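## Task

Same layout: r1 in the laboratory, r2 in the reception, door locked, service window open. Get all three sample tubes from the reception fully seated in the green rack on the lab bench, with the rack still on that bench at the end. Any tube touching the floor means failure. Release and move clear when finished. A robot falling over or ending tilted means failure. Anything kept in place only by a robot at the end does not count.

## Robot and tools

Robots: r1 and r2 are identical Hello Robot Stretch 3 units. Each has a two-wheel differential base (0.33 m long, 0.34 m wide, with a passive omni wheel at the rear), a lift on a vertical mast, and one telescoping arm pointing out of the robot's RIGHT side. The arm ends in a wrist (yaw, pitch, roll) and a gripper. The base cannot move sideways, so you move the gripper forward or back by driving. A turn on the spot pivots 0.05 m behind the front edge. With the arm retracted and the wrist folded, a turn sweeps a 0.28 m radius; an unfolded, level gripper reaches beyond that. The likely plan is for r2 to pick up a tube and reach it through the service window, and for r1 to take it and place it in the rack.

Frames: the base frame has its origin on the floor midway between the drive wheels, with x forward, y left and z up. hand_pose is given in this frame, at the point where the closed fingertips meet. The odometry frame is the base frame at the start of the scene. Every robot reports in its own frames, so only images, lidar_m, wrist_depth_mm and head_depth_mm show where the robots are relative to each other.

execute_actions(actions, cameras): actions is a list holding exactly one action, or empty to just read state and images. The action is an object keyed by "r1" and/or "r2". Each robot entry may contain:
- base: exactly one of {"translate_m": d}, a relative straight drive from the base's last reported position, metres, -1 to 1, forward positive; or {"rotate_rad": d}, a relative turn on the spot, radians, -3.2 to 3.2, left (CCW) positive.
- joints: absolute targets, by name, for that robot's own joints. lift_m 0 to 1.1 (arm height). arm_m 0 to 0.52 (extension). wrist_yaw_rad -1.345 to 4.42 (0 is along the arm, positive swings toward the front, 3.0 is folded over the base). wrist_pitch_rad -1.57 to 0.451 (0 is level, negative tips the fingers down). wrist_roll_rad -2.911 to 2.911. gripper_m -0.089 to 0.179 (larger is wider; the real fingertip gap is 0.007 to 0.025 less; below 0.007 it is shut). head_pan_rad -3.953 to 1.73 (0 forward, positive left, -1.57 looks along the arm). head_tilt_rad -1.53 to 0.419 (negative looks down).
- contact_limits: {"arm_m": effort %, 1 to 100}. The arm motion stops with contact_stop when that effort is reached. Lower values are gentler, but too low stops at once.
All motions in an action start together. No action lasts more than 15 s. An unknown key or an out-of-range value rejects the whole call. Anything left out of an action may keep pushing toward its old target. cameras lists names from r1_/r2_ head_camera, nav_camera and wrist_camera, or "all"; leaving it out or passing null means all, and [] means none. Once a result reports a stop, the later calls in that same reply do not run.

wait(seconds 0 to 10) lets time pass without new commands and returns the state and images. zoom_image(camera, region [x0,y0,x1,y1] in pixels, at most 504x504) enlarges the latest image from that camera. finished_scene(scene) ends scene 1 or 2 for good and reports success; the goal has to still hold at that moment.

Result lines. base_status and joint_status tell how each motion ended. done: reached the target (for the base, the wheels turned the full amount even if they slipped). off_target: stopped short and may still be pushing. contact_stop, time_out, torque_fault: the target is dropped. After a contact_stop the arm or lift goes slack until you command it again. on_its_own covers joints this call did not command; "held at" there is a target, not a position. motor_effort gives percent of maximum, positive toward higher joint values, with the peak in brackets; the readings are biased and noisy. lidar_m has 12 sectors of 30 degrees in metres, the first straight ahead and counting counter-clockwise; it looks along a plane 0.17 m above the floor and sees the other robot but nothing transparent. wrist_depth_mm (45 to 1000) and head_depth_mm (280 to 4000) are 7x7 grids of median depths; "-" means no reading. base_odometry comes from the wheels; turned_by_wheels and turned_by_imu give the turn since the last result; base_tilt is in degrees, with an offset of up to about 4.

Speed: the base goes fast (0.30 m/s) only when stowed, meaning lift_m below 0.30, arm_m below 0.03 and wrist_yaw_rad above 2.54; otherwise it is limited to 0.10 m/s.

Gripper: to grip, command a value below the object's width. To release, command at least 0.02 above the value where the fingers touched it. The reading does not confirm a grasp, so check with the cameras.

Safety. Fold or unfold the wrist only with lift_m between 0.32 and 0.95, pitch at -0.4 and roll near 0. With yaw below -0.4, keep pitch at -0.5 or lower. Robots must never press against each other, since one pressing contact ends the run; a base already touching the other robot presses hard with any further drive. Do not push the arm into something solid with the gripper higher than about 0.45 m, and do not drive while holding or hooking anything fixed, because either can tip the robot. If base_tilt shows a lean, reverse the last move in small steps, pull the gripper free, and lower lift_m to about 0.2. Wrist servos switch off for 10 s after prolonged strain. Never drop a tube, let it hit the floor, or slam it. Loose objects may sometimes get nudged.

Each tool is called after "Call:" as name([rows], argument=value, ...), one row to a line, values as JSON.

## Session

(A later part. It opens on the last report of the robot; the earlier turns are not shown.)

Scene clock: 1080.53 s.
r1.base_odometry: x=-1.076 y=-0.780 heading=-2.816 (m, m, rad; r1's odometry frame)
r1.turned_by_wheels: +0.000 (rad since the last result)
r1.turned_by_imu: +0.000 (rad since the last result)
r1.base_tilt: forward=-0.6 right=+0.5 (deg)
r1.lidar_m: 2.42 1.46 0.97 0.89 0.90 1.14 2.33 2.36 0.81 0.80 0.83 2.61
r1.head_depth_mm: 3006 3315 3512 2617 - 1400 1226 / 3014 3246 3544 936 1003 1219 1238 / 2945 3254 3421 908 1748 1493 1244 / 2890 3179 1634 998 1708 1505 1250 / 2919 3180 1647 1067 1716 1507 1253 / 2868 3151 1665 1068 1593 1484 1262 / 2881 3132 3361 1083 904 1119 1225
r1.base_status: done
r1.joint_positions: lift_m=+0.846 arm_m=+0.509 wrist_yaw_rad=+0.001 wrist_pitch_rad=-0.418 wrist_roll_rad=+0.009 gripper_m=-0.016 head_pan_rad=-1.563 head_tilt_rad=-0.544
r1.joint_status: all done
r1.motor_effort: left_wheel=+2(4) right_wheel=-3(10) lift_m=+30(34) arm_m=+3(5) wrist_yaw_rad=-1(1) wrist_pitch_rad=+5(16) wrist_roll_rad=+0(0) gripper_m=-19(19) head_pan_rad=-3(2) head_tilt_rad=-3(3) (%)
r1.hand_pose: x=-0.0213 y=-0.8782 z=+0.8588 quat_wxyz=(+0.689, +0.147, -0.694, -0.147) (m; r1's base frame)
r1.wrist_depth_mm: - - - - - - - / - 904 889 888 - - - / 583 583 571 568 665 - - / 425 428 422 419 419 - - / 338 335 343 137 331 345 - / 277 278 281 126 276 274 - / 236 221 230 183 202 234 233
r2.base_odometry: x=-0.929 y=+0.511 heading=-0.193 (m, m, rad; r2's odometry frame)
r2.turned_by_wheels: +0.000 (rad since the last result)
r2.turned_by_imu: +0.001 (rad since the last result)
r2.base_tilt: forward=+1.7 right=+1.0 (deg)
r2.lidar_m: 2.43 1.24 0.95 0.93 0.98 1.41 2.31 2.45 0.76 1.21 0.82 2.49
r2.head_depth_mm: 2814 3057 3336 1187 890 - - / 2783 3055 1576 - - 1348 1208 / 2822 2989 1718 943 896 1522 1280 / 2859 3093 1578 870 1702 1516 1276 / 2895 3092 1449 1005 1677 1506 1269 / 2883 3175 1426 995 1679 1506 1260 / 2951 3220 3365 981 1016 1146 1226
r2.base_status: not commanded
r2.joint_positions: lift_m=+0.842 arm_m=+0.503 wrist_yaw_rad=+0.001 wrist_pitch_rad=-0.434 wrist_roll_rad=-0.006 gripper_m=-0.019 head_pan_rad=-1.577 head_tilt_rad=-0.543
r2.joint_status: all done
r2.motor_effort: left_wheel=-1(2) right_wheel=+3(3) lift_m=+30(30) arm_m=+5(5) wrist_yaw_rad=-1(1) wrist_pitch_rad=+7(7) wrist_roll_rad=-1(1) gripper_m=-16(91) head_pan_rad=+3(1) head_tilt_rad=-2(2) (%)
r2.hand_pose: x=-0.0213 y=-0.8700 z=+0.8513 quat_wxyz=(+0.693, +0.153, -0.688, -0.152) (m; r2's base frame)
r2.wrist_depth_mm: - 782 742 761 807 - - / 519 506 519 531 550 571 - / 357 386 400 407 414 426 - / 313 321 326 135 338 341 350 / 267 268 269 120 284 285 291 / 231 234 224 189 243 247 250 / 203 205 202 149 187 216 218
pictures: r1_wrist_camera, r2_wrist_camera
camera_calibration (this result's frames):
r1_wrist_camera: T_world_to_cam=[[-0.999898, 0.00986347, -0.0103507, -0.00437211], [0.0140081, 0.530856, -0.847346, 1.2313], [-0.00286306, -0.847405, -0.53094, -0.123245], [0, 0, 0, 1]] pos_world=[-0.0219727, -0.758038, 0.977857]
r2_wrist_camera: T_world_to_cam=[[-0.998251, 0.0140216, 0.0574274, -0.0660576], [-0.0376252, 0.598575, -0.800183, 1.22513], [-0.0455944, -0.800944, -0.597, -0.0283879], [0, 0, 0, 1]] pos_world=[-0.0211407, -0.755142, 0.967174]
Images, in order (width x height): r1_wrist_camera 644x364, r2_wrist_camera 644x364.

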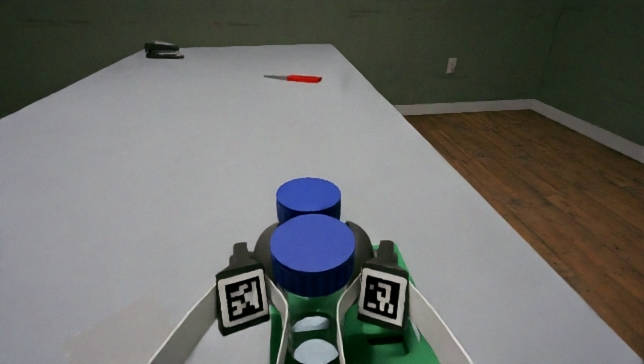

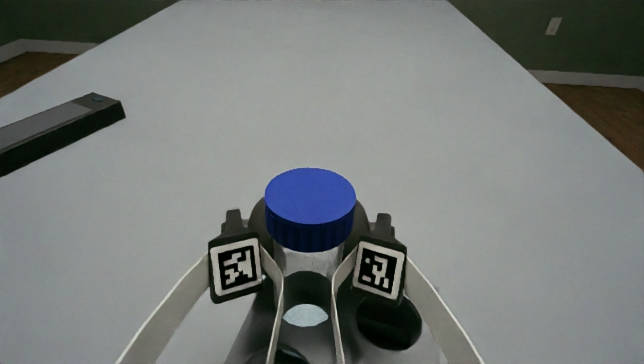

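Call:
execute_actions([
  {"r1": {"joints": {"gripper_m": 0.09}}, "r2": {"joints": {"lift_m": 0.905}}},
], cameras=["r1_wrist_camera"])

Call:
execute_actions([
  {"r1": {"joints": {"arm_m": 0.3, "lift_m": 0.9525}}, "r2": {"base": {"rotate_rad": -1.486}, "joints": {"lift_m": 1.045, "arm_m": 0.42, "wrist_pitch_rad": -0.355}}},
], cameras=["r1_wrist_camera", "r2_wrist_camera"])

Call:
execute_actions([
  {"r1": {"base": {"rotate_rad": 1.511}, "joints": {"arm_m": 0.28, "wrist_pitch_rad": -0.3, "head_tilt_rad": -0.45}}, "r2": {"base": {"translate_m": -0.235}, "joints": {"head_tilt_rad": -0.45}}},
], cameras=[])

Call:
execute_actions([
  {"r1": {"base": {"translate_m": 0.046}}, "r2": {"base": {"rotate_rad": -1.571}, "joints": {"arm_m": 0.44}}},
], cameras=["r2_wrist_camera", "r2_head_camera"])

Scene clock: 1115.27 s.
r1.base_odometry: x=-1.076 y=-0.780 heading=-2.816 (m, m, rad; r1's odometry frame)
r1.turned_by_wheels: +0.000 (rad since the last result)
r1.turned_by_imu: +0.000 (rad since the last result)
r1.base_tilt: forward=-0.5 right=+0.5 (deg)
r1.lidar_m: 2.41 1.46 0.97 0.90 0.90 1.13 2.33 2.36 0.82 0.79 0.82 2.61
r1.head_depth_mm: 2996 3319 3549 2634 - 1400 1225 / 2992 3286 3523 937 1000 1224 1232 / 2957 3274 3446 909 1767 1492 1240 / 2924 3253 1639 995 1707 1499 1241 / 2906 3199 1646 1063 1711 1510 1251 / 2862 3145 1667 1073 1580 1475 1251 / 2871 3136 3287 1082 911 1121 1218
r1.base_status: not commanded
r1.joint_positions: lift_m=+0.846 arm_m=+0.509 wrist_yaw_rad=+0.001 wrist_pitch_rad=-0.418 wrist_roll_rad=+0.009 gripper_m=+0.090 head_pan_rad=-1.563 head_tilt_rad=-0.544
r1.joint_status: all done
r1.motor_effort: left_wheel=+2(2) right_wheel=-3(3) lift_m=+30(31) arm_m=+3(4) wrist_yaw_rad=-1(0) wrist_pitch_rad=+5(5) wrist_roll_rad=+0(0) gripper_m=+0(82) head_pan_rad=-3(2) head_tilt_rad=-3(3) (%)
r1.hand_pose: x=-0.0213 y=-0.8782 z=+0.8588 quat_wxyz=(+0.689, +0.147, -0.694, -0.147) (m; r1's base frame)
r1.wrist_depth_mm: - - - - - - - / - 902 887 876 - - - / 591 578 575 574 666 - - / 424 422 424 419 419 - - / 337 336 341 152 345 344 - / 279 282 276 132 235 273 - / 236 220 236 189 199 232 233
r2.base_odometry: x=-0.929 y=+0.511 heading=-0.193 (m, m, rad; r2's odometry frame)
r2.turned_by_wheels: +0.000 (rad since the last result)
r2.turned_by_imu: +0.001 (rad since the last result)
r2.base_tilt: forward=+1.7 right=+1.1 (deg)
r2.lidar_m: 2.42 1.24 0.95 0.92 0.98 1.41 2.31 2.45 0.77 1.21 0.82 2.49
r2.head_depth_mm: 2806 3106 3246 2809 - 1432 1273 / 2836 3069 2569 953 902 1251 1217 / 2836 3072 - 1026 894 1531 1278 / 2909 3040 1624 903 1686 1515 1271 / 2901 3136 1447 1007 1693 1504 1264 / 2884 3184 1428 996 1683 1490 1253 / 2938 3199 3411 986 1017 1146 1229
r2.base_status: not commanded
r2.joint_positions: lift_m=+0.905 arm_m=+0.503 wrist_yaw_rad=+0.001 wrist_pitch_rad=-0.435 wrist_roll_rad=-0.006 gripper_m=-0.019 head_pan_rad=-1.577 head_tilt_rad=-0.543
r2.joint_status: all done
r2.motor_effort: left_wheel=-1(2) right_wheel=+3(3) lift_m=+40(43) arm_m=+5(5) wrist_yaw_rad=-1(1) wrist_pitch_rad=+7(7) wrist_roll_rad=+0(1) gripper_m=-16(16) head_pan_rad=+2(2) head_tilt_rad=-2(3) (%)
r2.hand_pose: x=-0.0213 y=-0.8699 z=+0.9138 quat_wxyz=(+0.693, +0.154, -0.688, -0.152) (m; r2's base frame)
r2.wrist_depth_mm: - - 957 - - - - / - 658 670 698 713 - - / 521 506 515 526 541 552 - / 384 411 422 135 439 448 - / 344 351 353 120 372 370 381 / 300 305 297 305 317 318 324 / 265 268 270 184 274 283 283
pictures: r1_wrist_camera
camera_calibration (this result's frames):
r1_wrist_camera: T_world_to_cam=[[-0.999898, 0.0098648, -0.0103507, -0.0043712], [0.0140089, 0.530856, -0.847346, 1.2313], [-0.00286416, -0.847405, -0.53094, -0.123245], [0, 0, 0, 1]] pos_world=[-0.0219728, -0.758038, 0.977857]
Images, in order (width x height): r1_wrist_camera 644x364.

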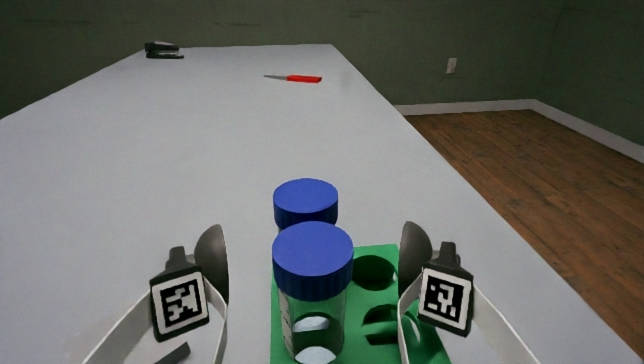

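Scene clock: 1118.57 s.
r1.base_odometry: x=-1.076 y=-0.780 heading=-2.816 (m, m, rad; r1's odometry frame)
r1.turned_by_wheels: +0.000 (rad since the last result)
r1.turned_by_imu: +0.000 (rad since the last result)
r1.base_tilt: forward=-0.5 right=+0.5 (deg)
r1.lidar_m: 2.41 1.46 0.97 0.89 0.90 1.14 2.34 2.36 0.82 0.79 0.82 2.61
r1.head_depth_mm: 3045 3322 3559 2336 1839 1482 1242 / 2956 3272 3492 938 1005 1228 1228 / 2940 3191 3413 - 1757 1488 1247 / 2923 3224 1619 1000 1701 1505 1244 / 2908 3147 1646 1060 1733 1521 1251 / 2848 3108 1668 1070 1591 1475 1254 / 2839 3102 3300 1085 906 1117 1212
r1.base_status: not commanded
r1.joint_positions: lift_m=+0.952 arm_m=+0.300 wrist_yaw_rad=+0.001 wrist_pitch_rad=-0.418 wrist_roll_rad=+0.009 gripper_m=+0.090 head_pan_rad=-1.563 head_tilt_rad=-0.544
r1.joint_status: all done
r1.motor_effort: left_wheel=+2(2) right_wheel=-3(3) lift_m=+36(37) arm_m=-4(4) wrist_yaw_rad=+0(1) wrist_pitch_rad=+5(5) wrist_roll_rad=+0(0) gripper_m=+2(1) head_pan_rad=-2(3) head_tilt_rad=-3(3) (%)
r1.hand_pose: x=-0.0213 y=-0.6696 z=+0.9651 quat_wxyz=(+0.689, +0.147, -0.694, -0.147) (m; r1's base frame)
r1.wrist_depth_mm: - - - - - - - / - - - - - - - / - 866 868 856 - - - / 653 643 631 601 703 - - / 506 497 512 446 524 - - / 415 422 415 372 387 - - / 355 349 352 353 347 355 -
r2.base_odometry: x=-0.929 y=+0.511 heading=-1.678 (m, m, rad; r2's odometry frame)
r2.turned_by_wheels: -1.486 (rad since the last result)
r2.turned_by_imu: -1.461 (rad since the last result)
r2.base_tilt: forward=+1.7 right=+1.0 (deg)
r2.lidar_m: 2.19 0.82 2.46 2.27 1.15 0.93 0.93 1.01 1.57 2.31 2.53 0.77
r2.head_depth_mm: 1881 - 2249 2417 1919 1545 1296 / 1894 2097 2278 2424 1911 1542 1294 / 1924 - 2323 2449 1891 1530 1278 / 1966 2158 2417 2436 1881 1519 1281 / 1996 2186 2381 2379 1847 1505 1270 / 2038 2222 2442 2397 1840 1498 1256 / 2048 2254 2480 2357 1813 1484 1257
r2.base_status: done
r2.joint_positions: lift_m=+1.045 arm_m=+0.420 wrist_yaw_rad=+0.001 wrist_pitch_rad=-0.377 wrist_roll_rad=-0.006 gripper_m=-0.019 head_pan_rad=-1.577 head_tilt_rad=-0.543
r2.joint_status: all done
r2.motor_effort: left_wheel=+2(7) right_wheel=-3(10) lift_m=+40(42) arm_m=-6(9) wrist_yaw_rad=-1(1) wrist_pitch_rad=+10(14) wrist_roll_rad=-1(1) gripper_m=-15(16) head_pan_rad=+2(1) head_tilt_rad=-2(2) (%)
r2.hand_pose: x=-0.0212 y=-0.7948 z=+1.0669 quat_wxyz=(+0.697, +0.133, -0.692, -0.132) (m; r2's base frame)
r2.wrist_depth_mm: - - - - - - - / - - - - - - - / - - - - - - - / - - - 135 - - - / - - - 120 - - - / - - - - - - - / - - - 185 - - -
pictures: r1_wrist_camera, r2_wrist_camera
camera_calibration (this result's frames):
r1_wrist_camera: T_world_to_cam=[[-0.999898, 0.00986465, -0.0103506, -0.00532878], [0.0140087, 0.530858, -0.847345, 1.21064], [-0.00286407, -0.847403, -0.530942, 0.109957], [0, 0, 0, 1]] pos_world=[-0.0219728, -0.54945, 1.08416]
r2_wrist_camera: T_world_to_cam=[[-0.998256, 0.0172469, 0.0564572, -0.0758796], [-0.0375925, 0.55166, -0.833222, 1.35065], [-0.0455157, -0.833891, -0.550049, 0.0843194], [0, 0, 0, 1]] pos_world=[-0.0211351, -0.673478, 1.17606]
Images, in order (width x height): r1_wrist_camera 644x364, r2_wrist_camera 644x364.

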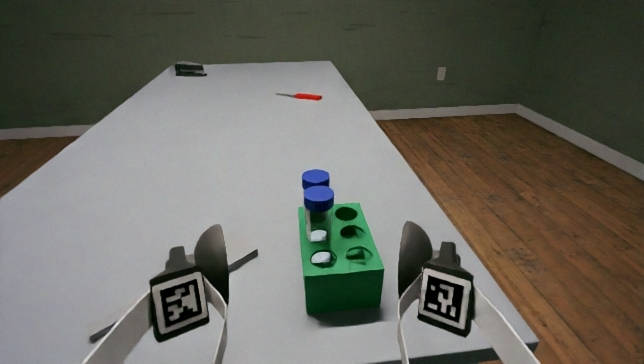

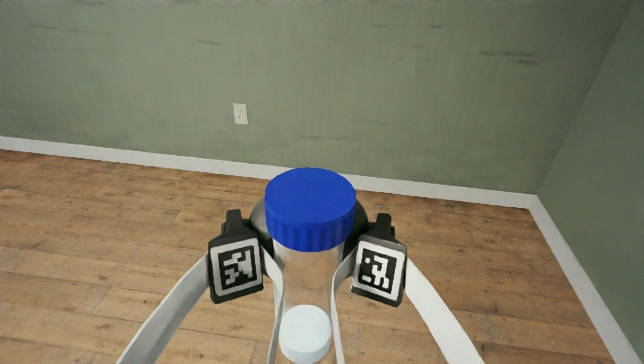

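Scene clock: 1122.07 s.
r1.base_odometry: x=-1.076 y=-0.780 heading=-1.305 (m, m, rad; r1's odometry frame)
r1.turned_by_wheels: +1.511 (rad since the last result)
r1.turned_by_imu: +1.546 (rad since the last result)
r1.base_tilt: forward=-0.6 right=+0.5 (deg)
r1.lidar_m: 0.89 0.90 1.10 2.12 2.35 2.88 0.80 0.82 2.67 2.41 1.55 0.99
r1.head_depth_mm: 2159 2329 2553 - 1987 1601 1296 / 2108 2301 2503 - 2007 1598 1299 / 2114 2250 2501 - 2019 1600 1308 / 2065 2226 2440 2618 2107 1614 1316 / 2038 2202 2410 2596 2109 1630 1315 / 2000 2173 2343 2587 2171 1630 1318 / 1985 2140 2315 2557 2156 1651 1334
r1.base_status: done
r1.joint_positions: lift_m=+0.952 arm_m=+0.280 wrist_yaw_rad=+0.001 wrist_pitch_rad=-0.323 wrist_roll_rad=+0.009 gripper_m=+0.090 head_pan_rad=-1.563 head_tilt_rad=-0.458
r1.joint_status: all done
r1.motor_effort: left_wheel=-2(6) right_wheel=+2(8) lift_m=+36(36) arm_m=-3(5) wrist_yaw_rad=-1(1) wrist_pitch_rad=+6(7) wrist_roll_rad=+0(0) gripper_m=+1(1) head_pan_rad=-3(2) head_tilt_rad=+5(17) (%)
r1.hand_pose: x=-0.0212 y=-0.6605 z=+0.9869 quat_wxyz=(+0.695, +0.114, -0.701, -0.114) (m; r1's base frame)
r1.wrist_depth_mm: - - - - - - - / - - - - - - - / - - - - - - - / - - - - - - - / - - - - - - - / - - - - - - - / - - - - - - -
r2.base_odometry: x=-0.904 y=+0.745 heading=-1.678 (m, m, rad; r2's odometry frame)
r2.turned_by_wheels: +0.000 (rad since the last result)
r2.turned_by_imu: +0.000 (rad since the last result)
r2.base_tilt: forward=+1.6 right=+1.1 (deg)
r2.lidar_m: 1.04 1.05 2.48 1.69 0.86 0.70 0.69 0.76 1.17 2.27 2.49 0.98
r2.head_depth_mm: 1873 1967 2202 2348 2150 1675 1374 / 1902 1992 2218 2390 2116 1666 1363 / 1915 1993 2299 2433 2104 1644 1348 / 1922 2059 2275 2439 2056 1647 1354 / 1989 2127 2308 2461 2064 1604 1340 / 1976 2167 2337 2521 2023 1608 1337 / 2019 2188 2367 2535 2027 1598 1325
r2.base_status: done
r2.joint_positions: lift_m=+1.045 arm_m=+0.420 wrist_yaw_rad=+0.001 wrist_pitch_rad=-0.377 wrist_roll_rad=-0.006 gripper_m=-0.019 head_pan_rad=-1.577 head_tilt_rad=-0.458
r2.joint_status: all done
r2.motor_effort: left_wheel=+1(3) right_wheel=-4(11) lift_m=+40(40) arm_m=-7(7) wrist_yaw_rad=-1(1) wrist_pitch_rad=+10(11) wrist_roll_rad=-1(0) gripper_m=-15(16) head_pan_rad=+2(1) head_tilt_rad=+3(11) (%)
r2.hand_pose: x=-0.0212 y=-0.7948 z=+1.0669 quat_wxyz=(+0.697, +0.133, -0.692, -0.132) (m; r2's base frame)
r2.wrist_depth_mm: - - - - - - - / - - - - - - - / - - - - - - - / - - - 135 - - - / - - - 120 - - - / - - - - - - - / - - - 184 - - -
pictures: none
No camera images: the call's "cameras" was empty. Leave "cameras" out to get every camera's image.

Scene clock: 1125.50 s.
r1.base_odometry: x=-1.064 y=-0.824 heading=-1.305 (m, m, rad; r1's odometry frame)
r1.turned_by_wheels: +0.000 (rad since the last result)
r1.turned_by_imu: +0.000 (rad since the last result)
r1.base_tilt: forward=-0.6 right=+0.6 (deg)
r1.lidar_m: 0.85 0.85 1.04 2.00 2.35 2.88 0.84 0.86 2.65 2.40 1.47 0.94
r1.head_depth_mm: 2162 2329 2537 - 2000 1583 1294 / 2108 2312 2482 - 1994 1594 1298 / 2103 2277 2462 - 2012 1608 1309 / 2053 2237 2461 2639 2111 1633 1308 / 2031 2212 2394 2587 2125 1626 1324 / 2005 2167 2354 2583 2151 1634 1332 / 1983 2124 2331 2515 2163 1649 1343
r1.base_status: done
r1.joint_positions: lift_m=+0.952 arm_m=+0.280 wrist_yaw_rad=+0.001 wrist_pitch_rad=-0.323 wrist_roll_rad=+0.009 gripper_m=+0.090 head_pan_rad=-1.563 head_tilt_rad=-0.458
r1.joint_status: not commanded
r1.motor_effort: left_wheel=-2(4) right_wheel=+3(9) lift_m=+36(36) arm_m=-3(3) wrist_yaw_rad=-1(0) wrist_pitch_rad=+6(6) wrist_roll_rad=+0(0) gripper_m=+0(1) head_pan_rad=-3(3) head_tilt_rad=+5(5) (%)
r1.hand_pose: x=-0.0212 y=-0.6605 z=+0.9869 quat_wxyz=(+0.695, +0.114, -0.701, -0.114) (m; r1's base frame)
r1.wrist_depth_mm: - - - - - - - / - - - - - - - / - - - - - - - / - - - - - - - / - - - - - - - / - - - - - - - / - - - - - - -
r2.base_odometry: x=-0.904 y=+0.745 heading=+3.034 (m, m, rad; r2's odometry frame)
r2.turned_by_wheels: -1.571 (rad since the last result)
r2.turned_by_imu: -1.544 (rad since the last result)
r2.base_tilt: forward=+1.7 right=+1.1 (deg)
r2.lidar_m: 2.28 2.50 0.98 1.04 1.05 2.48 1.69 0.86 0.70 0.69 0.76 1.17
r2.head_depth_mm: - 1510 3867 929 664 572 940 / - - 3812 919 659 568 959 / - - - 902 652 873 987 / - - - 825 646 895 1006 / - - - 817 638 910 1032 / - - - 850 634 935 1059 / - - - 857 629 954 1086
r2.base_status: done
r2.joint_positions: lift_m=+1.045 arm_m=+0.440 wrist_yaw_rad=+0.001 wrist_pitch_rad=-0.377 wrist_roll_rad=-0.006 gripper_m=-0.019 head_pan_rad=-1.577 head_tilt_rad=-0.458
r2.joint_status: all done
r2.motor_effort: left_wheel=+1(7) right_wheel=-3(11) lift_m=+40(40) arm_m=+4(4) wrist_yaw_rad=-1(1) wrist_pitch_rad=+11(11) wrist_roll_rad=-1(0) gripper_m=-16(16) head_pan_rad=+2(3) head_tilt_rad=+3(3) (%)
r2.hand_pose: x=-0.0212 y=-0.8141 z=+1.0669 quat_wxyz=(+0.697, +0.133, -0.692, -0.132) (m; r2's base frame)
r2.wrist_depth_mm: - - - - - - - / - - - - - - - / - - - - - - - / 452 462 - 134 - - - / 376 383 393 120 404 408 414 / 322 318 260 281 343 345 350 / 282 246 248 184 293 299 303
pictures: r2_head_camera (sideways: a quarter turn clockwise sets it upright), r2_wrist_camera
camera_calibration (this result's frames):
r2_head_camera: T_world_to_cam=[[-0.0536721, 0.453604, -0.889586, 1.17345], [0.997724, -0.0120485, -0.0663401, 0.0822912], [-0.0408103, -0.891122, -0.451925, 0.542833], [0, 0, 0, 1]] pos_world=[0.00303056, -0.0475581, 1.29466]
r2_wrist_camera: T_world_to_cam=[[-0.998256, 0.0172483, 0.0564544, -0.0755422], [-0.0375893, 0.55166, -0.833222, 1.36131], [-0.0455153, -0.833891, -0.550049, 0.0682025], [0, 0, 0, 1]] pos_world=[-0.0211353, -0.692806, 1.17606]
Images, in order (width x height): r2_head_camera 896x504, r2_wrist_camera 644x364.

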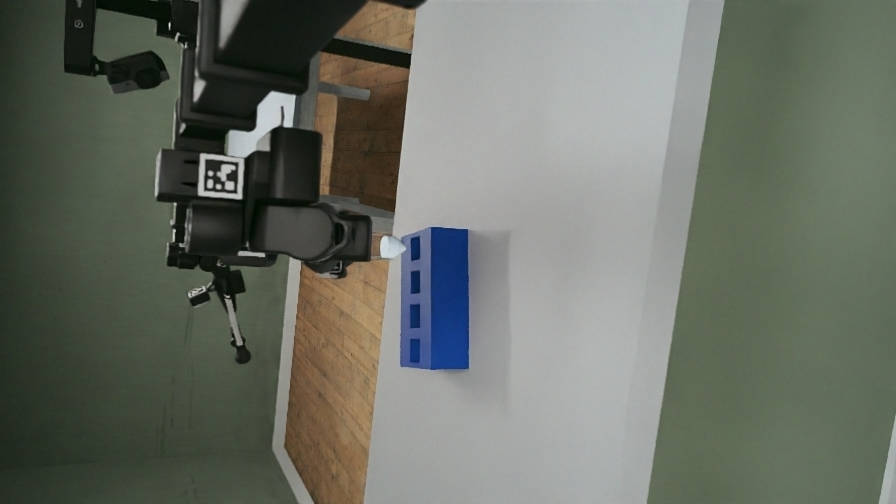

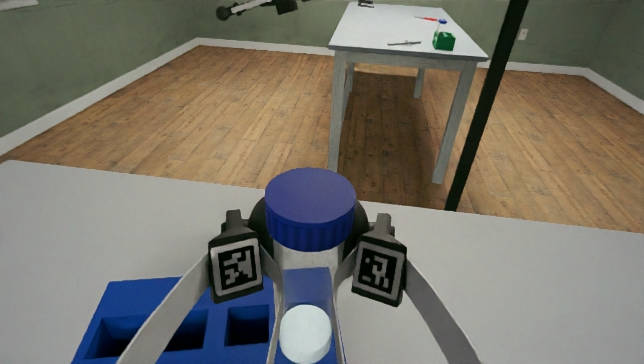

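Call:
execute_actions(actions=[])

Scene clock: 1138.93 s.
r1.base_odometry: x=-1.064 y=-0.824 heading=-1.305 (m, m, rad; r1's odometry frame)
r1.turned_by_wheels: +0.000 (rad since the last result)
r1.turned_by_imu: +0.000 (rad since the last result)
r1.base_tilt: forward=-0.6 right=+0.5 (deg)
r1.lidar_m: 0.85 0.85 1.04 2.01 2.35 2.89 0.84 0.86 2.65 2.41 1.47 0.94
r1.head_depth_mm: 2139 2338 2541 - 1981 1584 1301 / 2120 2298 2515 - 1978 1597 1300 / 2060 2287 2503 - 2000 1615 1298 / 2044 2276 2424 2608 2081 1615 1316 / 2062 2174 2397 2559 2121 1634 1316 / 2017 2195 2347 2578 2152 1631 1333 / 1989 2148 2310 2550 2145 1648 1335
r1.base_status: done
r1.joint_positions: lift_m=+0.952 arm_m=+0.280 wrist_yaw_rad=+0.001 wrist_pitch_rad=-0.323 wrist_roll_rad=+0.009 gripper_m=+0.090 head_pan_rad=-1.563 head_tilt_rad=-0.458
r1.joint_status: not commanded
r1.motor_effort: left_wheel=-2(4) right_wheel=+3(9) lift_m=+35(36) arm_m=-4(3) wrist_yaw_rad=-1(0) wrist_pitch_rad=+7(6) wrist_roll_rad=+0(0) gripper_m=-1(1) head_pan_rad=-3(3) head_tilt_rad=+4(5) (%)
r1.hand_pose: x=-0.0212 y=-0.6605 z=+0.9869 quat_wxyz=(+0.695, +0.114, -0.701, -0.114) (m; r1's base frame)
r1.wrist_depth_mm: - - - - - - - / - - - - - - - / - - - - - - - / - - - - - - - / - - - - - - - / - - - - - - - / - - - - - - -
r2.base_odometry: x=-0.904 y=+0.745 heading=+3.034 (m, m, rad; r2's odometry frame)
r2.turned_by_wheels: +0.000 (rad since the last result)
r2.turned_by_imu: +0.001 (rad since the last result)
r2.base_tilt: forward=+1.7 right=+1.1 (deg)
r2.lidar_m: 2.28 2.49 0.98 1.04 1.05 2.48 1.70 0.86 0.70 0.69 0.76 1.18
r2.head_depth_mm: - 1522 3794 928 665 573 938 / - - 3770 913 657 568 958 / - - - 901 652 875 980 / - - - 825 645 895 1007 / - - - 818 639 911 1032 / - - - 848 633 928 1058 / - - - 854 626 953 1081
r2.base_status: done
r2.joint_positions: lift_m=+1.045 arm_m=+0.440 wrist_yaw_rad=+0.001 wrist_pitch_rad=-0.377 wrist_roll_rad=-0.006 gripper_m=-0.019 head_pan_rad=-1.577 head_tilt_rad=-0.458
r2.joint_status: all done
r2.motor_effort: left_wheel=+3(7) right_wheel=-3(11) lift_m=+40(40) arm_m=+4(4) wrist_yaw_rad=-1(1) wrist_pitch_rad=+11(11) wrist_roll_rad=-1(0) gripper_m=-16(16) head_pan_rad=+2(3) head_tilt_rad=+3(3) (%)
r2.hand_pose: x=-0.0212 y=-0.8141 z=+1.0669 quat_wxyz=(+0.697, +0.133, -0.692, -0.132) (m; r2's base frame)
r2.wrist_depth_mm: - - - - - - - / - - - - - - - / - - - - - - - / 456 463 - 135 - - - / 377 383 387 120 403 407 413 / 323 315 259 280 343 346 353 / 282 246 248 185 293 300 303
pictures: r1_head_camera (sideways: a quarter turn clockwise sets it upright), r1_nav_camera (sideways: a quarter turn counterclockwise sets it upright), r1_wrist_camera, r2_head_camera (sideways: a quarter turn clockwise sets it upright), r2_nav_camera (sideways: a quarter turn counterclockwise sets it upright), r2_wrist_camera
camera_calibration (this result's frames):
r1_head_camera: T_world_to_cam=[[0.00462589, 0.455068, -0.890445, 1.18019], [0.999108, 0.0352656, 0.0232131, -0.0335505], [0.0419656, -0.889758, -0.454499, 0.54849], [0, 0, 0, 1]] pos_world=[0.00504346, -0.0478583, 1.30096]
r1_nav_camera: T_world_to_cam=[[0.0276553, -0.438318, 0.898395, -1.12833], [-0.99932, -0.0340626, 0.0141433, 0.0457211], [0.0244023, -0.898174, -0.438961, 0.531078], [0, 0, 0, 1]] pos_world=[0.0639348, -0.0160103, 1.24616]
r1_wrist_camera: T_world_to_cam=[[-0.999897, 0.00876612, -0.0113466, -0.00490629], [0.0140729, 0.448412, -0.893716, 1.21557], [-0.00274647, -0.893784, -0.448489, 0.0172139], [0, 0, 0, 1]] pos_world=[-0.0219652, -0.529649, 1.09404]
r2_head_camera: T_world_to_cam=[[-0.0536722, 0.453604, -0.889586, 1.17345], [0.997724, -0.0120483, -0.0663401, 0.0822912], [-0.0408101, -0.891122, -0.451925, 0.542833], [0, 0, 0, 1]] pos_world=[0.00303057, -0.0475581, 1.29466]
r2_nav_camera: T_world_to_cam=[[-0.0184762, -0.44124, 0.897199, -1.12629], [-0.999352, 0.0358648, -0.00294168, 0.067559], [-0.0308798, -0.896672, -0.441617, 0.526969], [0, 0, 0, 1]] pos_world=[0.0629784, -0.0268689, 1.24342]
r2_wrist_camera: T_world_to_cam=[[-0.998256, 0.0172482, 0.0564545, -0.0755424], [-0.0375895, 0.55166, -0.833222, 1.36131], [-0.0455153, -0.833891, -0.550049, 0.0682024], [0, 0, 0, 1]] pos_world=[-0.0211353, -0.692806, 1.17606]
Images, in order (width x height): r1_head_camera 896x504, r1_nav_camera 672x504, r1_wrist_camera 644x364, r2_head_camera 896x504, r2_nav_camera 672x504, r2_wrist_camera 644x364.

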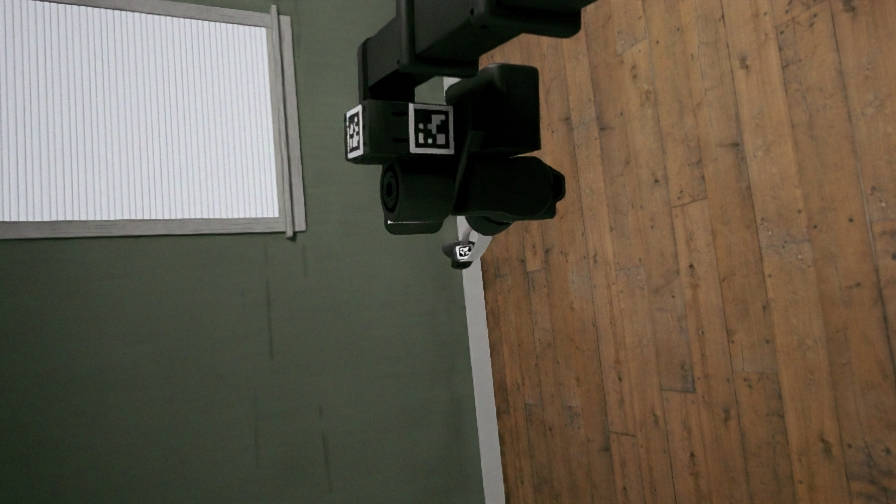

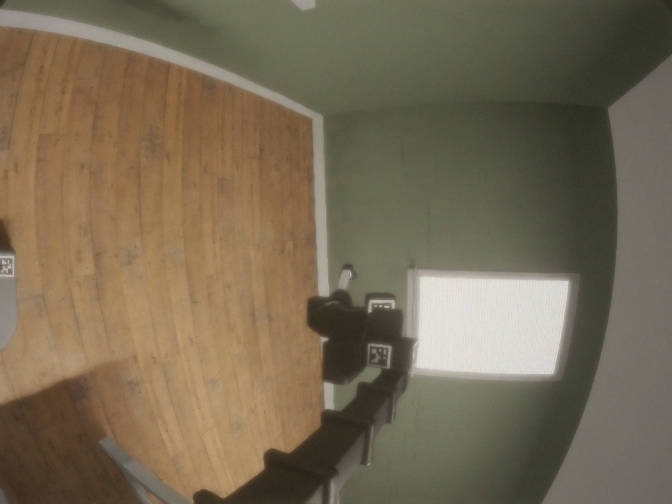

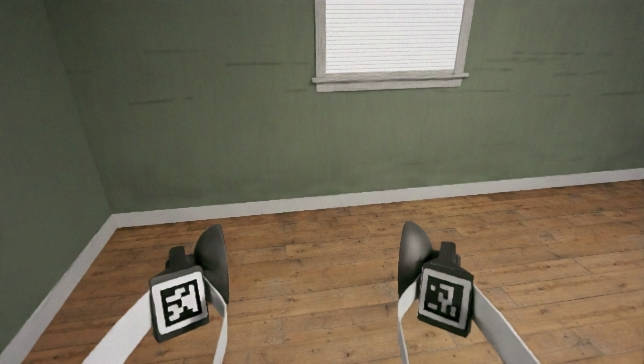

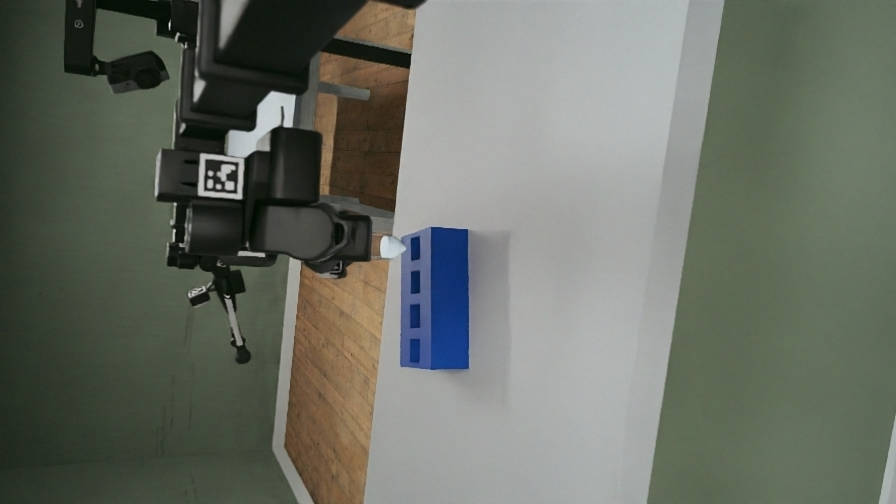

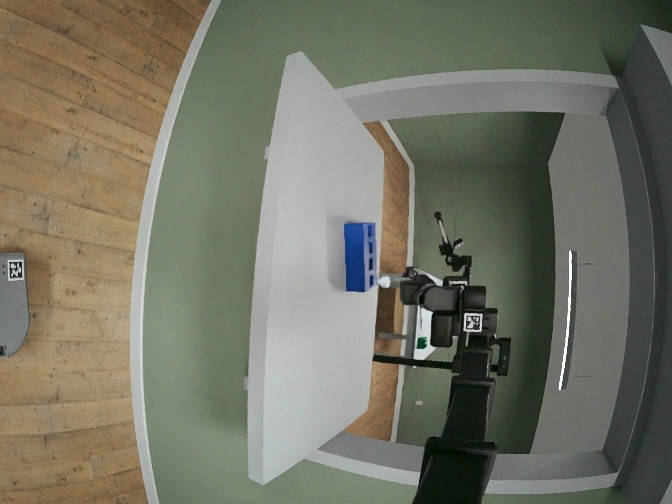

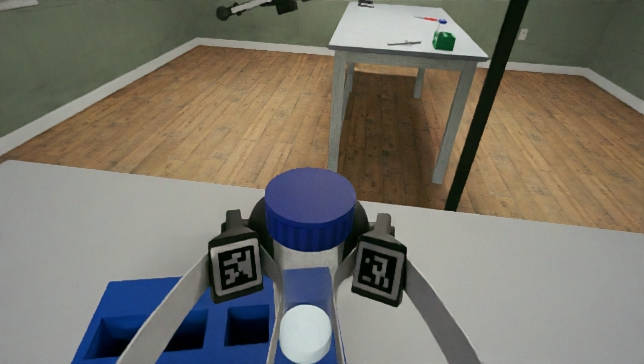

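Call:
execute_actions([
  {"r1": {"base": {"rotate_rad": 1.47}}, "r2": {"joints": {"arm_m": 0.47}}},
], cameras=["r1_wrist_camera", "r1_head_camera", "r2_head_camera", "r2_wrist_camera"])

Scene clock: 1147.03 s.
r1.base_odometry: x=-1.064 y=-0.824 heading=+0.164 (m, m, rad; r1's odometry frame)
r1.turned_by_wheels: +1.470 (rad since the last result)
r1.turned_by_imu: +1.504 (rad since the last result)
r1.base_tilt: forward=-0.6 right=+0.5 (deg)
r1.lidar_m: 1.69 2.34 2.72 0.84 0.87 2.76 2.40 1.68 0.98 0.85 0.85 0.99
r1.head_depth_mm: - - - - 1154 1281 1292 / - - - - 1114 1236 1300 / - - - - 1070 1195 1278 / - - 1242 932 1017 1149 1258 / - - 3427 932 750 1098 1224 / - 1631 2989 944 751 1067 1208 / - - - 958 725 1031 1154
r1.base_status: done
r1.joint_positions: lift_m=+0.952 arm_m=+0.280 wrist_yaw_rad=+0.001 wrist_pitch_rad=-0.323 wrist_roll_rad=+0.009 gripper_m=+0.090 head_pan_rad=-1.563 head_tilt_rad=-0.458
r1.joint_status: not commanded
r1.motor_effort: left_wheel=-2(6) right_wheel=+2(8) lift_m=+36(36) arm_m=-3(3) wrist_yaw_rad=+0(1) wrist_pitch_rad=+6(6) wrist_roll_rad=+0(0) gripper_m=+0(2) head_pan_rad=-1(3) head_tilt_rad=+5(5) (%)
r1.hand_pose: x=-0.0212 y=-0.6606 z=+0.9869 quat_wxyz=(+0.695, +0.114, -0.701, -0.114) (m; r1's base frame)
r1.wrist_depth_mm: - - - 396 - - 515 / - - - - - - 527 / - - 686 626 677 673 535 / 466 462 457 366 383 446 448 / 348 347 353 340 358 338 336 / 275 281 275 274 272 272 271 / 230 225 229 229 224 228 247
r2.base_odometry: x=-0.904 y=+0.745 heading=+3.034 (m, m, rad; r2's odometry frame)
r2.turned_by_wheels: +0.000 (rad since the last result)
r2.turned_by_imu: +0.001 (rad since the last result)
r2.base_tilt: forward=+1.7 right=+1.0 (deg)
r2.lidar_m: 2.28 2.50 0.98 1.04 1.06 2.48 1.70 0.86 0.70 0.69 0.76 1.18
r2.head_depth_mm: - - 3931 924 666 572 939 / - 1566 3844 917 657 568 960 / - - - 905 651 875 987 / - - - 832 644 894 1005 / - - - 814 639 910 1032 / - - - 848 633 932 1055 / - - - 858 627 955 1088
r2.base_status: not commanded
r2.joint_positions: lift_m=+1.045 arm_m=+0.470 wrist_yaw_rad=+0.001 wrist_pitch_rad=-0.377 wrist_roll_rad=-0.006 gripper_m=-0.019 head_pan_rad=-1.577 head_tilt_rad=-0.458
r2.joint_status: all done
r2.motor_effort: left_wheel=+2(2) right_wheel=-3(3) lift_m=+40(40) arm_m=+5(7) wrist_yaw_rad=-1(1) wrist_pitch_rad=+11(10) wrist_roll_rad=-1(0) gripper_m=-16(16) head_pan_rad=+2(2) head_tilt_rad=+3(3) (%)
r2.hand_pose: x=-0.0212 y=-0.8440 z=+1.0669 quat_wxyz=(+0.697, +0.133, -0.692, -0.132) (m; r2's base frame)
r2.wrist_depth_mm: - - - - 478 - - / - - - - 440 - - / - - - - - - - / 453 - - 135 - - - / 379 383 389 120 404 408 - / 324 328 287 328 340 344 350 / 282 231 239 183 294 300 302
pictures: r1_head_camera (sideways: a quarter turn clockwise sets it upright), r1_wrist_camera, r2_head_camera (sideways: a quarter turn clockwise sets it upright), r2_wrist_camera
camera_calibration (this result's frames):
r1_head_camera: T_world_to_cam=[[0.00462818, 0.454974, -0.890493, 1.18025], [0.999108, 0.0352646, 0.0232102, -0.0335467], [0.0419629, -0.889806, -0.454405, 0.548367], [0, 0, 0, 1]] pos_world=[0.00504329, -0.0478584, 1.30096]
r1_wrist_camera: T_world_to_cam=[[-0.999897, 0.00876563, -0.0113467, -0.00490635], [0.0140727, 0.448374, -0.893735, 1.21558], [-0.00274657, -0.893803, -0.448452, 0.0171646], [0, 0, 0, 1]] pos_world=[-0.0219652, -0.529649, 1.09405]
r2_head_camera: T_world_to_cam=[[-0.0536722, 0.453604, -0.889586, 1.17345], [0.997724, -0.0120483, -0.0663401, 0.0822912], [-0.0408101, -0.891122, -0.451925, 0.542833], [0, 0, 0, 1]] pos_world=[0.00303057, -0.0475581, 1.29466]
r2_wrist_camera: T_world_to_cam=[[-0.998256, 0.0172482, 0.0564545, -0.0750258], [-0.0375895, 0.55166, -0.833222, 1.37784], [-0.0455153, -0.833891, -0.550049, 0.043228], [0, 0, 0, 1]] pos_world=[-0.0211353, -0.722755, 1.17606]
Images, in order (width x height): r1_head_camera 896x504, r1_wrist_camera 644x364, r2_head_camera 896x504, r2_wrist_camera 644x364.

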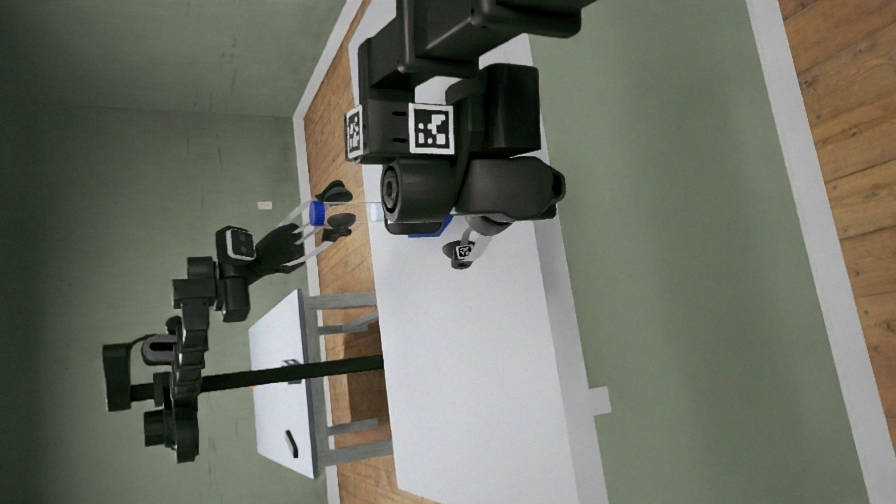

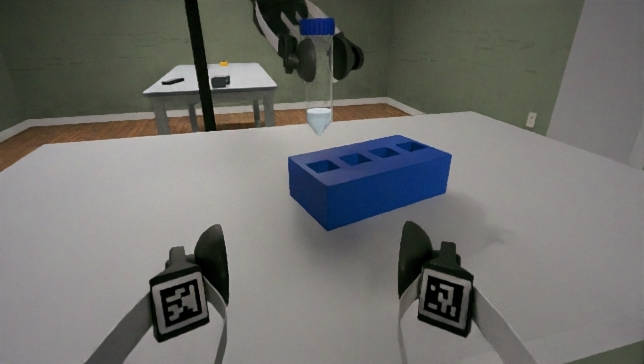

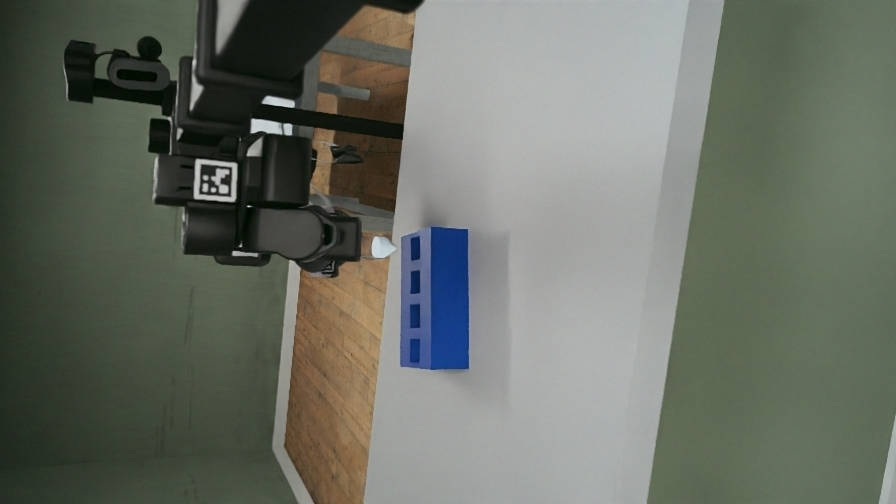

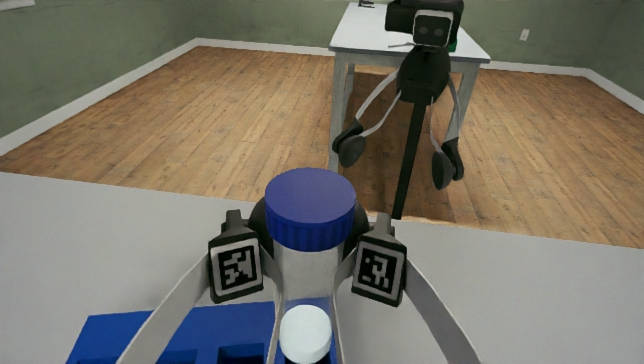

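Call:
zoom_image(camera="r1_wrist_camera", region=[240, 0, 480, 240])

Call:
zoom_image(camera="r2_head_camera", region=[330, 190, 490, 310])

Region (240, 0, 480, 240) of r1_wrist_camera's 644x364 image, scaled by 2.100.

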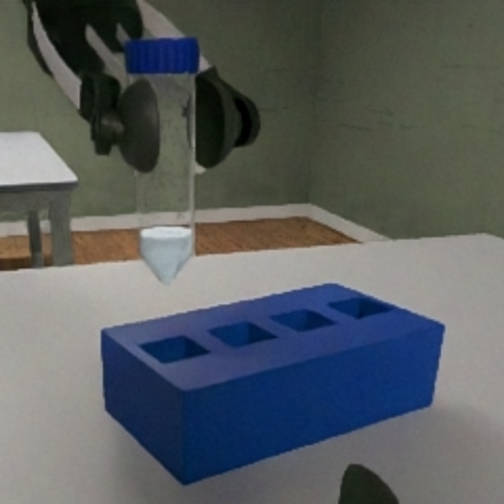

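Region (330, 190, 490, 310) of r2_head_camera's 896x504 image, scaled by 3.150, with more detail than that image has; it fills the top 378 rows of this view, and the rest is white.

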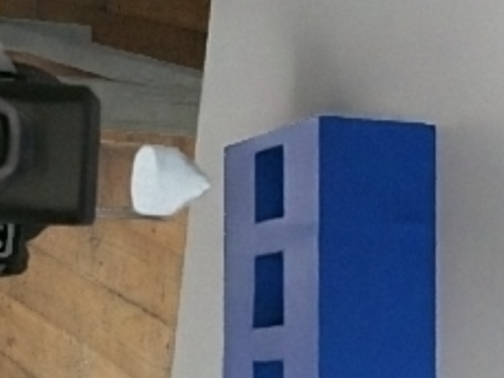

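Call:
execute_actions([
  {"r1": {"base": {"translate_m": -0.006}, "joints": {"lift_m": 0.958, "arm_m": 0.35}}, "r2": {"joints": {"arm_m": 0.482, "lift_m": 1.022}}},
], cameras=["r1_wrist_camera", "r2_head_camera", "r2_wrist_camera"])

Scene clock: 1175.00 s.
r1.base_odometry: x=-1.070 y=-0.825 heading=+0.164 (m, m, rad; r1's odometry frame)
r1.turned_by_wheels: +0.000 (rad since the last result)
r1.turned_by_imu: +0.000 (rad since the last result)
r1.base_tilt: forward=-0.6 right=+0.5 (deg)
r1.lidar_m: 1.69 2.35 2.73 0.84 0.86 2.76 2.40 1.68 0.98 0.85 0.85 0.99
r1.head_depth_mm: - - - - 1152 1287 1296 / - - - 804 1093 1245 1304 / - - - - 1056 1189 1284 / - - 1229 882 1021 1150 1248 / - - 3442 934 747 1108 1231 / - 1629 3000 942 755 1066 1206 / - - - 960 721 1031 1154
r1.base_status: done
r1.joint_positions: lift_m=+0.958 arm_m=+0.350 wrist_yaw_rad=+0.001 wrist_pitch_rad=-0.322 wrist_roll_rad=+0.009 gripper_m=+0.090 head_pan_rad=-1.563 head_tilt_rad=-0.458
r1.joint_status: all done
r1.motor_effort: left_wheel=-2(5) right_wheel=+2(6) lift_m=+36(34) arm_m=+4(4) wrist_yaw_rad=-1(1) wrist_pitch_rad=+6(6) wrist_roll_rad=+0(0) gripper_m=+1(1) head_pan_rad=-2(2) head_tilt_rad=+5(5) (%)
r1.hand_pose: x=-0.0212 y=-0.7301 z=+0.9926 quat_wxyz=(+0.695, +0.114, -0.701, -0.114) (m; r1's base frame)
r1.wrist_depth_mm: - - - - - - - / - - - 269 - - 504 / - - - 582 695 - 515 / 476 476 469 345 345 461 457 / 359 356 363 289 315 348 345 / 286 290 281 282 280 279 277 / 236 233 235 234 229 232 232
r2.base_odometry: x=-0.904 y=+0.745 heading=+3.034 (m, m, rad; r2's odometry frame)
r2.turned_by_wheels: +0.000 (rad since the last result)
r2.turned_by_imu: +0.001 (rad since the last result)
r2.base_tilt: forward=+1.6 right=+1.0 (deg)
r2.lidar_m: 2.28 2.49 0.98 1.04 1.05 2.47 1.69 0.86 0.70 0.69 0.76 1.18
r2.head_depth_mm: - - - 880 666 571 939 / - 1575 3725 917 658 568 958 / - - 3730 904 652 875 987 / - - - 829 646 894 1008 / - - - 817 640 914 1032 / - - - 850 634 933 1062 / - - - 858 628 953 1088
r2.base_status: not commanded
r2.joint_positions: lift_m=+1.022 arm_m=+0.482 wrist_yaw_rad=+0.001 wrist_pitch_rad=-0.376 wrist_roll_rad=-0.006 gripper_m=-0.019 head_pan_rad=-1.577 head_tilt_rad=-0.458
r2.joint_status: all done
r2.motor_effort: left_wheel=+2(2) right_wheel=-3(3) lift_m=+31(35) arm_m=+5(7) wrist_yaw_rad=-2(1) wrist_pitch_rad=+11(10) wrist_roll_rad=-1(1) gripper_m=-15(16) head_pan_rad=+1(2) head_tilt_rad=+4(4) (%)
r2.hand_pose: x=-0.0212 y=-0.8560 z=+1.0442 quat_wxyz=(+0.697, +0.133, -0.692, -0.132) (m; r2's base frame)
r2.wrist_depth_mm: - - - - 379 - - / - - - - 355 - - / - - - - - - - / 415 424 - 135 - - - / 347 354 354 120 369 375 - / 297 300 233 300 315 316 322 / 214 208 216 185 271 275 278
pictures: r1_wrist_camera, r2_head_camera (sideways: a quarter turn clockwise sets it upright), r2_wrist_camera
camera_calibration (this result's frames):
r1_wrist_camera: T_world_to_cam=[[-0.999897, 0.00875854, -0.0113526, -0.00423163], [0.0140732, 0.447849, -0.893999, 1.2517], [-0.00274588, -0.894066, -0.447926, -0.0432017], [0, 0, 0, 1]] pos_world=[-0.0219651, -0.599158, 1.09962]
r2_head_camera: T_world_to_cam=[[-0.0536721, 0.453604, -0.889586, 1.17345], [0.997724, -0.0120484, -0.0663401, 0.0822912], [-0.0408102, -0.891122, -0.451925, 0.542833], [0, 0, 0, 1]] pos_world=[0.00303057, -0.0475581, 1.29466]
r2_wrist_camera: T_world_to_cam=[[-0.998256, 0.0172531, 0.0564528, -0.0735327], [-0.0375893, 0.551588, -0.833269, 1.36556], [-0.0455151, -0.833938, -0.549978, 0.0206272], [0, 0, 0, 1]] pos_world=[-0.0211353, -0.734754, 1.15337]
Images, in order (width x height): r1_wrist_camera 644x364, r2_head_camera 896x504, r2_wrist_camera 644x364.

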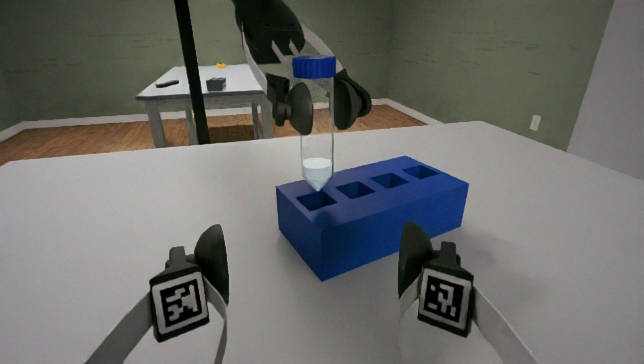

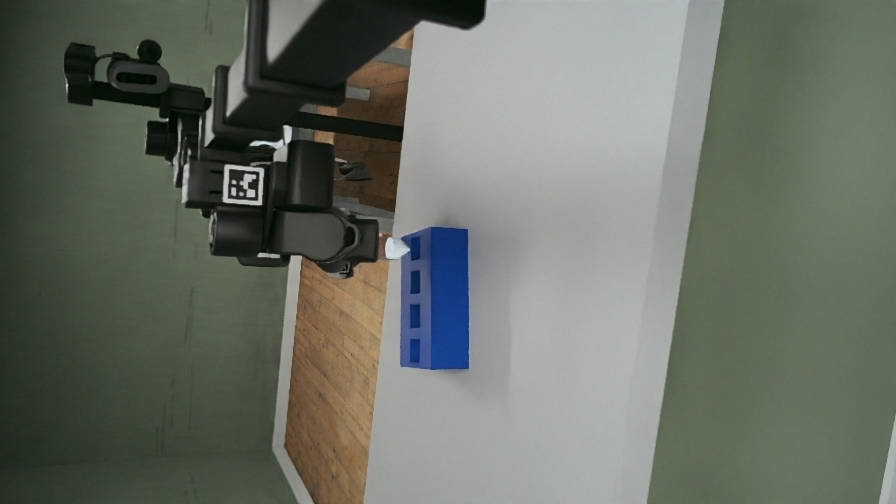

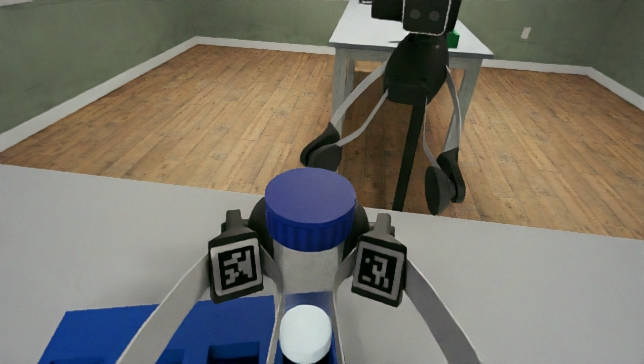

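Call:
zoom_image(camera="r1_wrist_camera", region=[250, 40, 450, 240])

Call:
zoom_image(camera="r2_head_camera", region=[350, 200, 470, 300])

Region (250, 40, 450, 240) of r1_wrist_camera's 644x364 image, scaled by 2.520.

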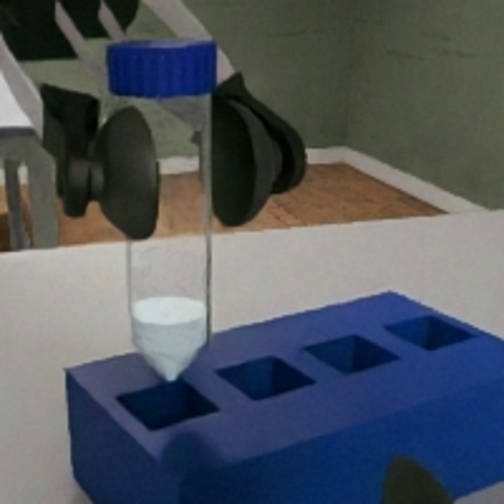

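Region (350, 200, 470, 300) of r2_head_camera's 896x504 image, scaled by 4.200, with more detail than that image has.

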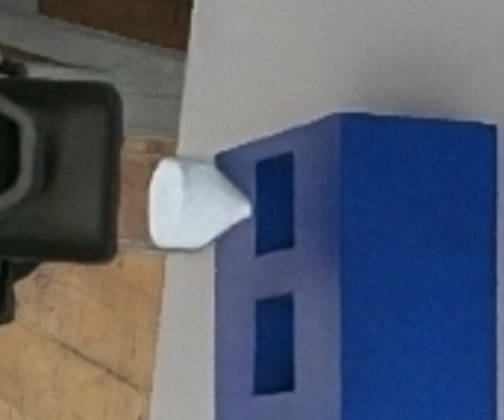

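Call:
execute_actions([
  {"r2": {"joints": {"lift_m": 0.976}}},
], cameras=["r1_wrist_camera"])

Scene clock: 1187.07 s.
r1.base_odometry: x=-1.070 y=-0.825 heading=+0.164 (m, m, rad; r1's odometry frame)
r1.turned_by_wheels: +0.000 (rad since the last result)
r1.turned_by_imu: +0.000 (rad since the last result)
r1.base_tilt: forward=-0.6 right=+0.5 (deg)
r1.lidar_m: 1.69 2.35 2.74 0.84 0.86 2.76 2.39 1.68 0.98 0.85 0.85 0.99
r1.head_depth_mm: 3958 - - - 1150 1288 1301 / - - - 804 1086 1237 1307 / - - - - 1055 1188 1278 / - - 991 887 1016 1145 1257 / - - 3359 933 753 1101 1232 / - 1642 3012 947 755 1067 1205 / - - - 956 726 1032 1160
r1.base_status: not commanded
r1.joint_positions: lift_m=+0.958 arm_m=+0.350 wrist_yaw_rad=+0.001 wrist_pitch_rad=-0.322 wrist_roll_rad=+0.009 gripper_m=+0.090 head_pan_rad=-1.563 head_tilt_rad=-0.458
r1.joint_status: not commanded
r1.motor_effort: left_wheel=-2(2) right_wheel=+3(2) lift_m=+36(36) arm_m=+4(4) wrist_yaw_rad=-1(1) wrist_pitch_rad=+6(6) wrist_roll_rad=+0(0) gripper_m=+1(0) head_pan_rad=-3(2) head_tilt_rad=+4(5) (%)
r1.hand_pose: x=-0.0212 y=-0.7301 z=+0.9926 quat_wxyz=(+0.695, +0.114, -0.701, -0.114) (m; r1's base frame)
r1.wrist_depth_mm: - - 389 - - - - / - - - - - - 503 / - - - 334 698 - 514 / 477 475 473 323 343 456 459 / 358 355 363 289 313 348 344 / 283 289 283 282 282 278 279 / 237 232 235 234 230 233 232
r2.base_odometry: x=-0.904 y=+0.745 heading=+3.034 (m, m, rad; r2's odometry frame)
r2.turned_by_wheels: +0.000 (rad since the last result)
r2.turned_by_imu: +0.001 (rad since the last result)
r2.base_tilt: forward=+1.7 right=+1.1 (deg)
r2.lidar_m: 2.28 2.50 0.98 1.05 1.05 2.48 1.70 0.86 0.70 0.69 0.76 1.18
r2.head_depth_mm: - - 2846 - 616 571 937 / - 3110 - 868 657 568 964 / - 1617 - 905 651 873 983 / - - - 821 645 893 1006 / - - - 817 638 914 1030 / - - - 849 634 935 1058 / - - - 855 628 955 1085
r2.base_status: not commanded
r2.joint_positions: lift_m=+0.976 arm_m=+0.482 wrist_yaw_rad=+0.000 wrist_pitch_rad=-0.374 wrist_roll_rad=-0.006 gripper_m=-0.019 head_pan_rad=-1.577 head_tilt_rad=-0.458
r2.joint_status: all done
r2.motor_effort: left_wheel=+1(2) right_wheel=-2(3) lift_m=+30(30) arm_m=+5(5) wrist_yaw_rad=+0(0) wrist_pitch_rad=+10(11) wrist_roll_rad=-1(1) gripper_m=-16(16) head_pan_rad=+2(2) head_tilt_rad=+3(3) (%)
r2.hand_pose: x=-0.0214 y=-0.8563 z=+0.9988 quat_wxyz=(+0.697, +0.132, -0.692, -0.131) (m; r2's base frame)
r2.wrist_depth_mm: - - - - 333 - - / - - - - - - - / - - - - - - - / 344 350 354 135 370 - - / 286 290 293 120 306 307 313 / 184 186 184 196 259 260 265 / 174 178 173 175 222 226 228
pictures: r1_wrist_camera
camera_calibration (this result's frames):
r1_wrist_camera: T_world_to_cam=[[-0.999897, 0.00875853, -0.0113527, -0.00423154], [0.0140732, 0.447849, -0.893999, 1.2517], [-0.00274583, -0.894066, -0.447926, -0.0432016], [0, 0, 0, 1]] pos_world=[-0.0219651, -0.599158, 1.09962]
Images, in order (width x height): r1_wrist_camera 644x364.

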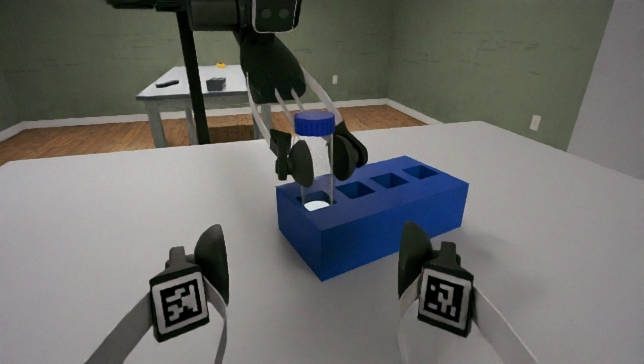

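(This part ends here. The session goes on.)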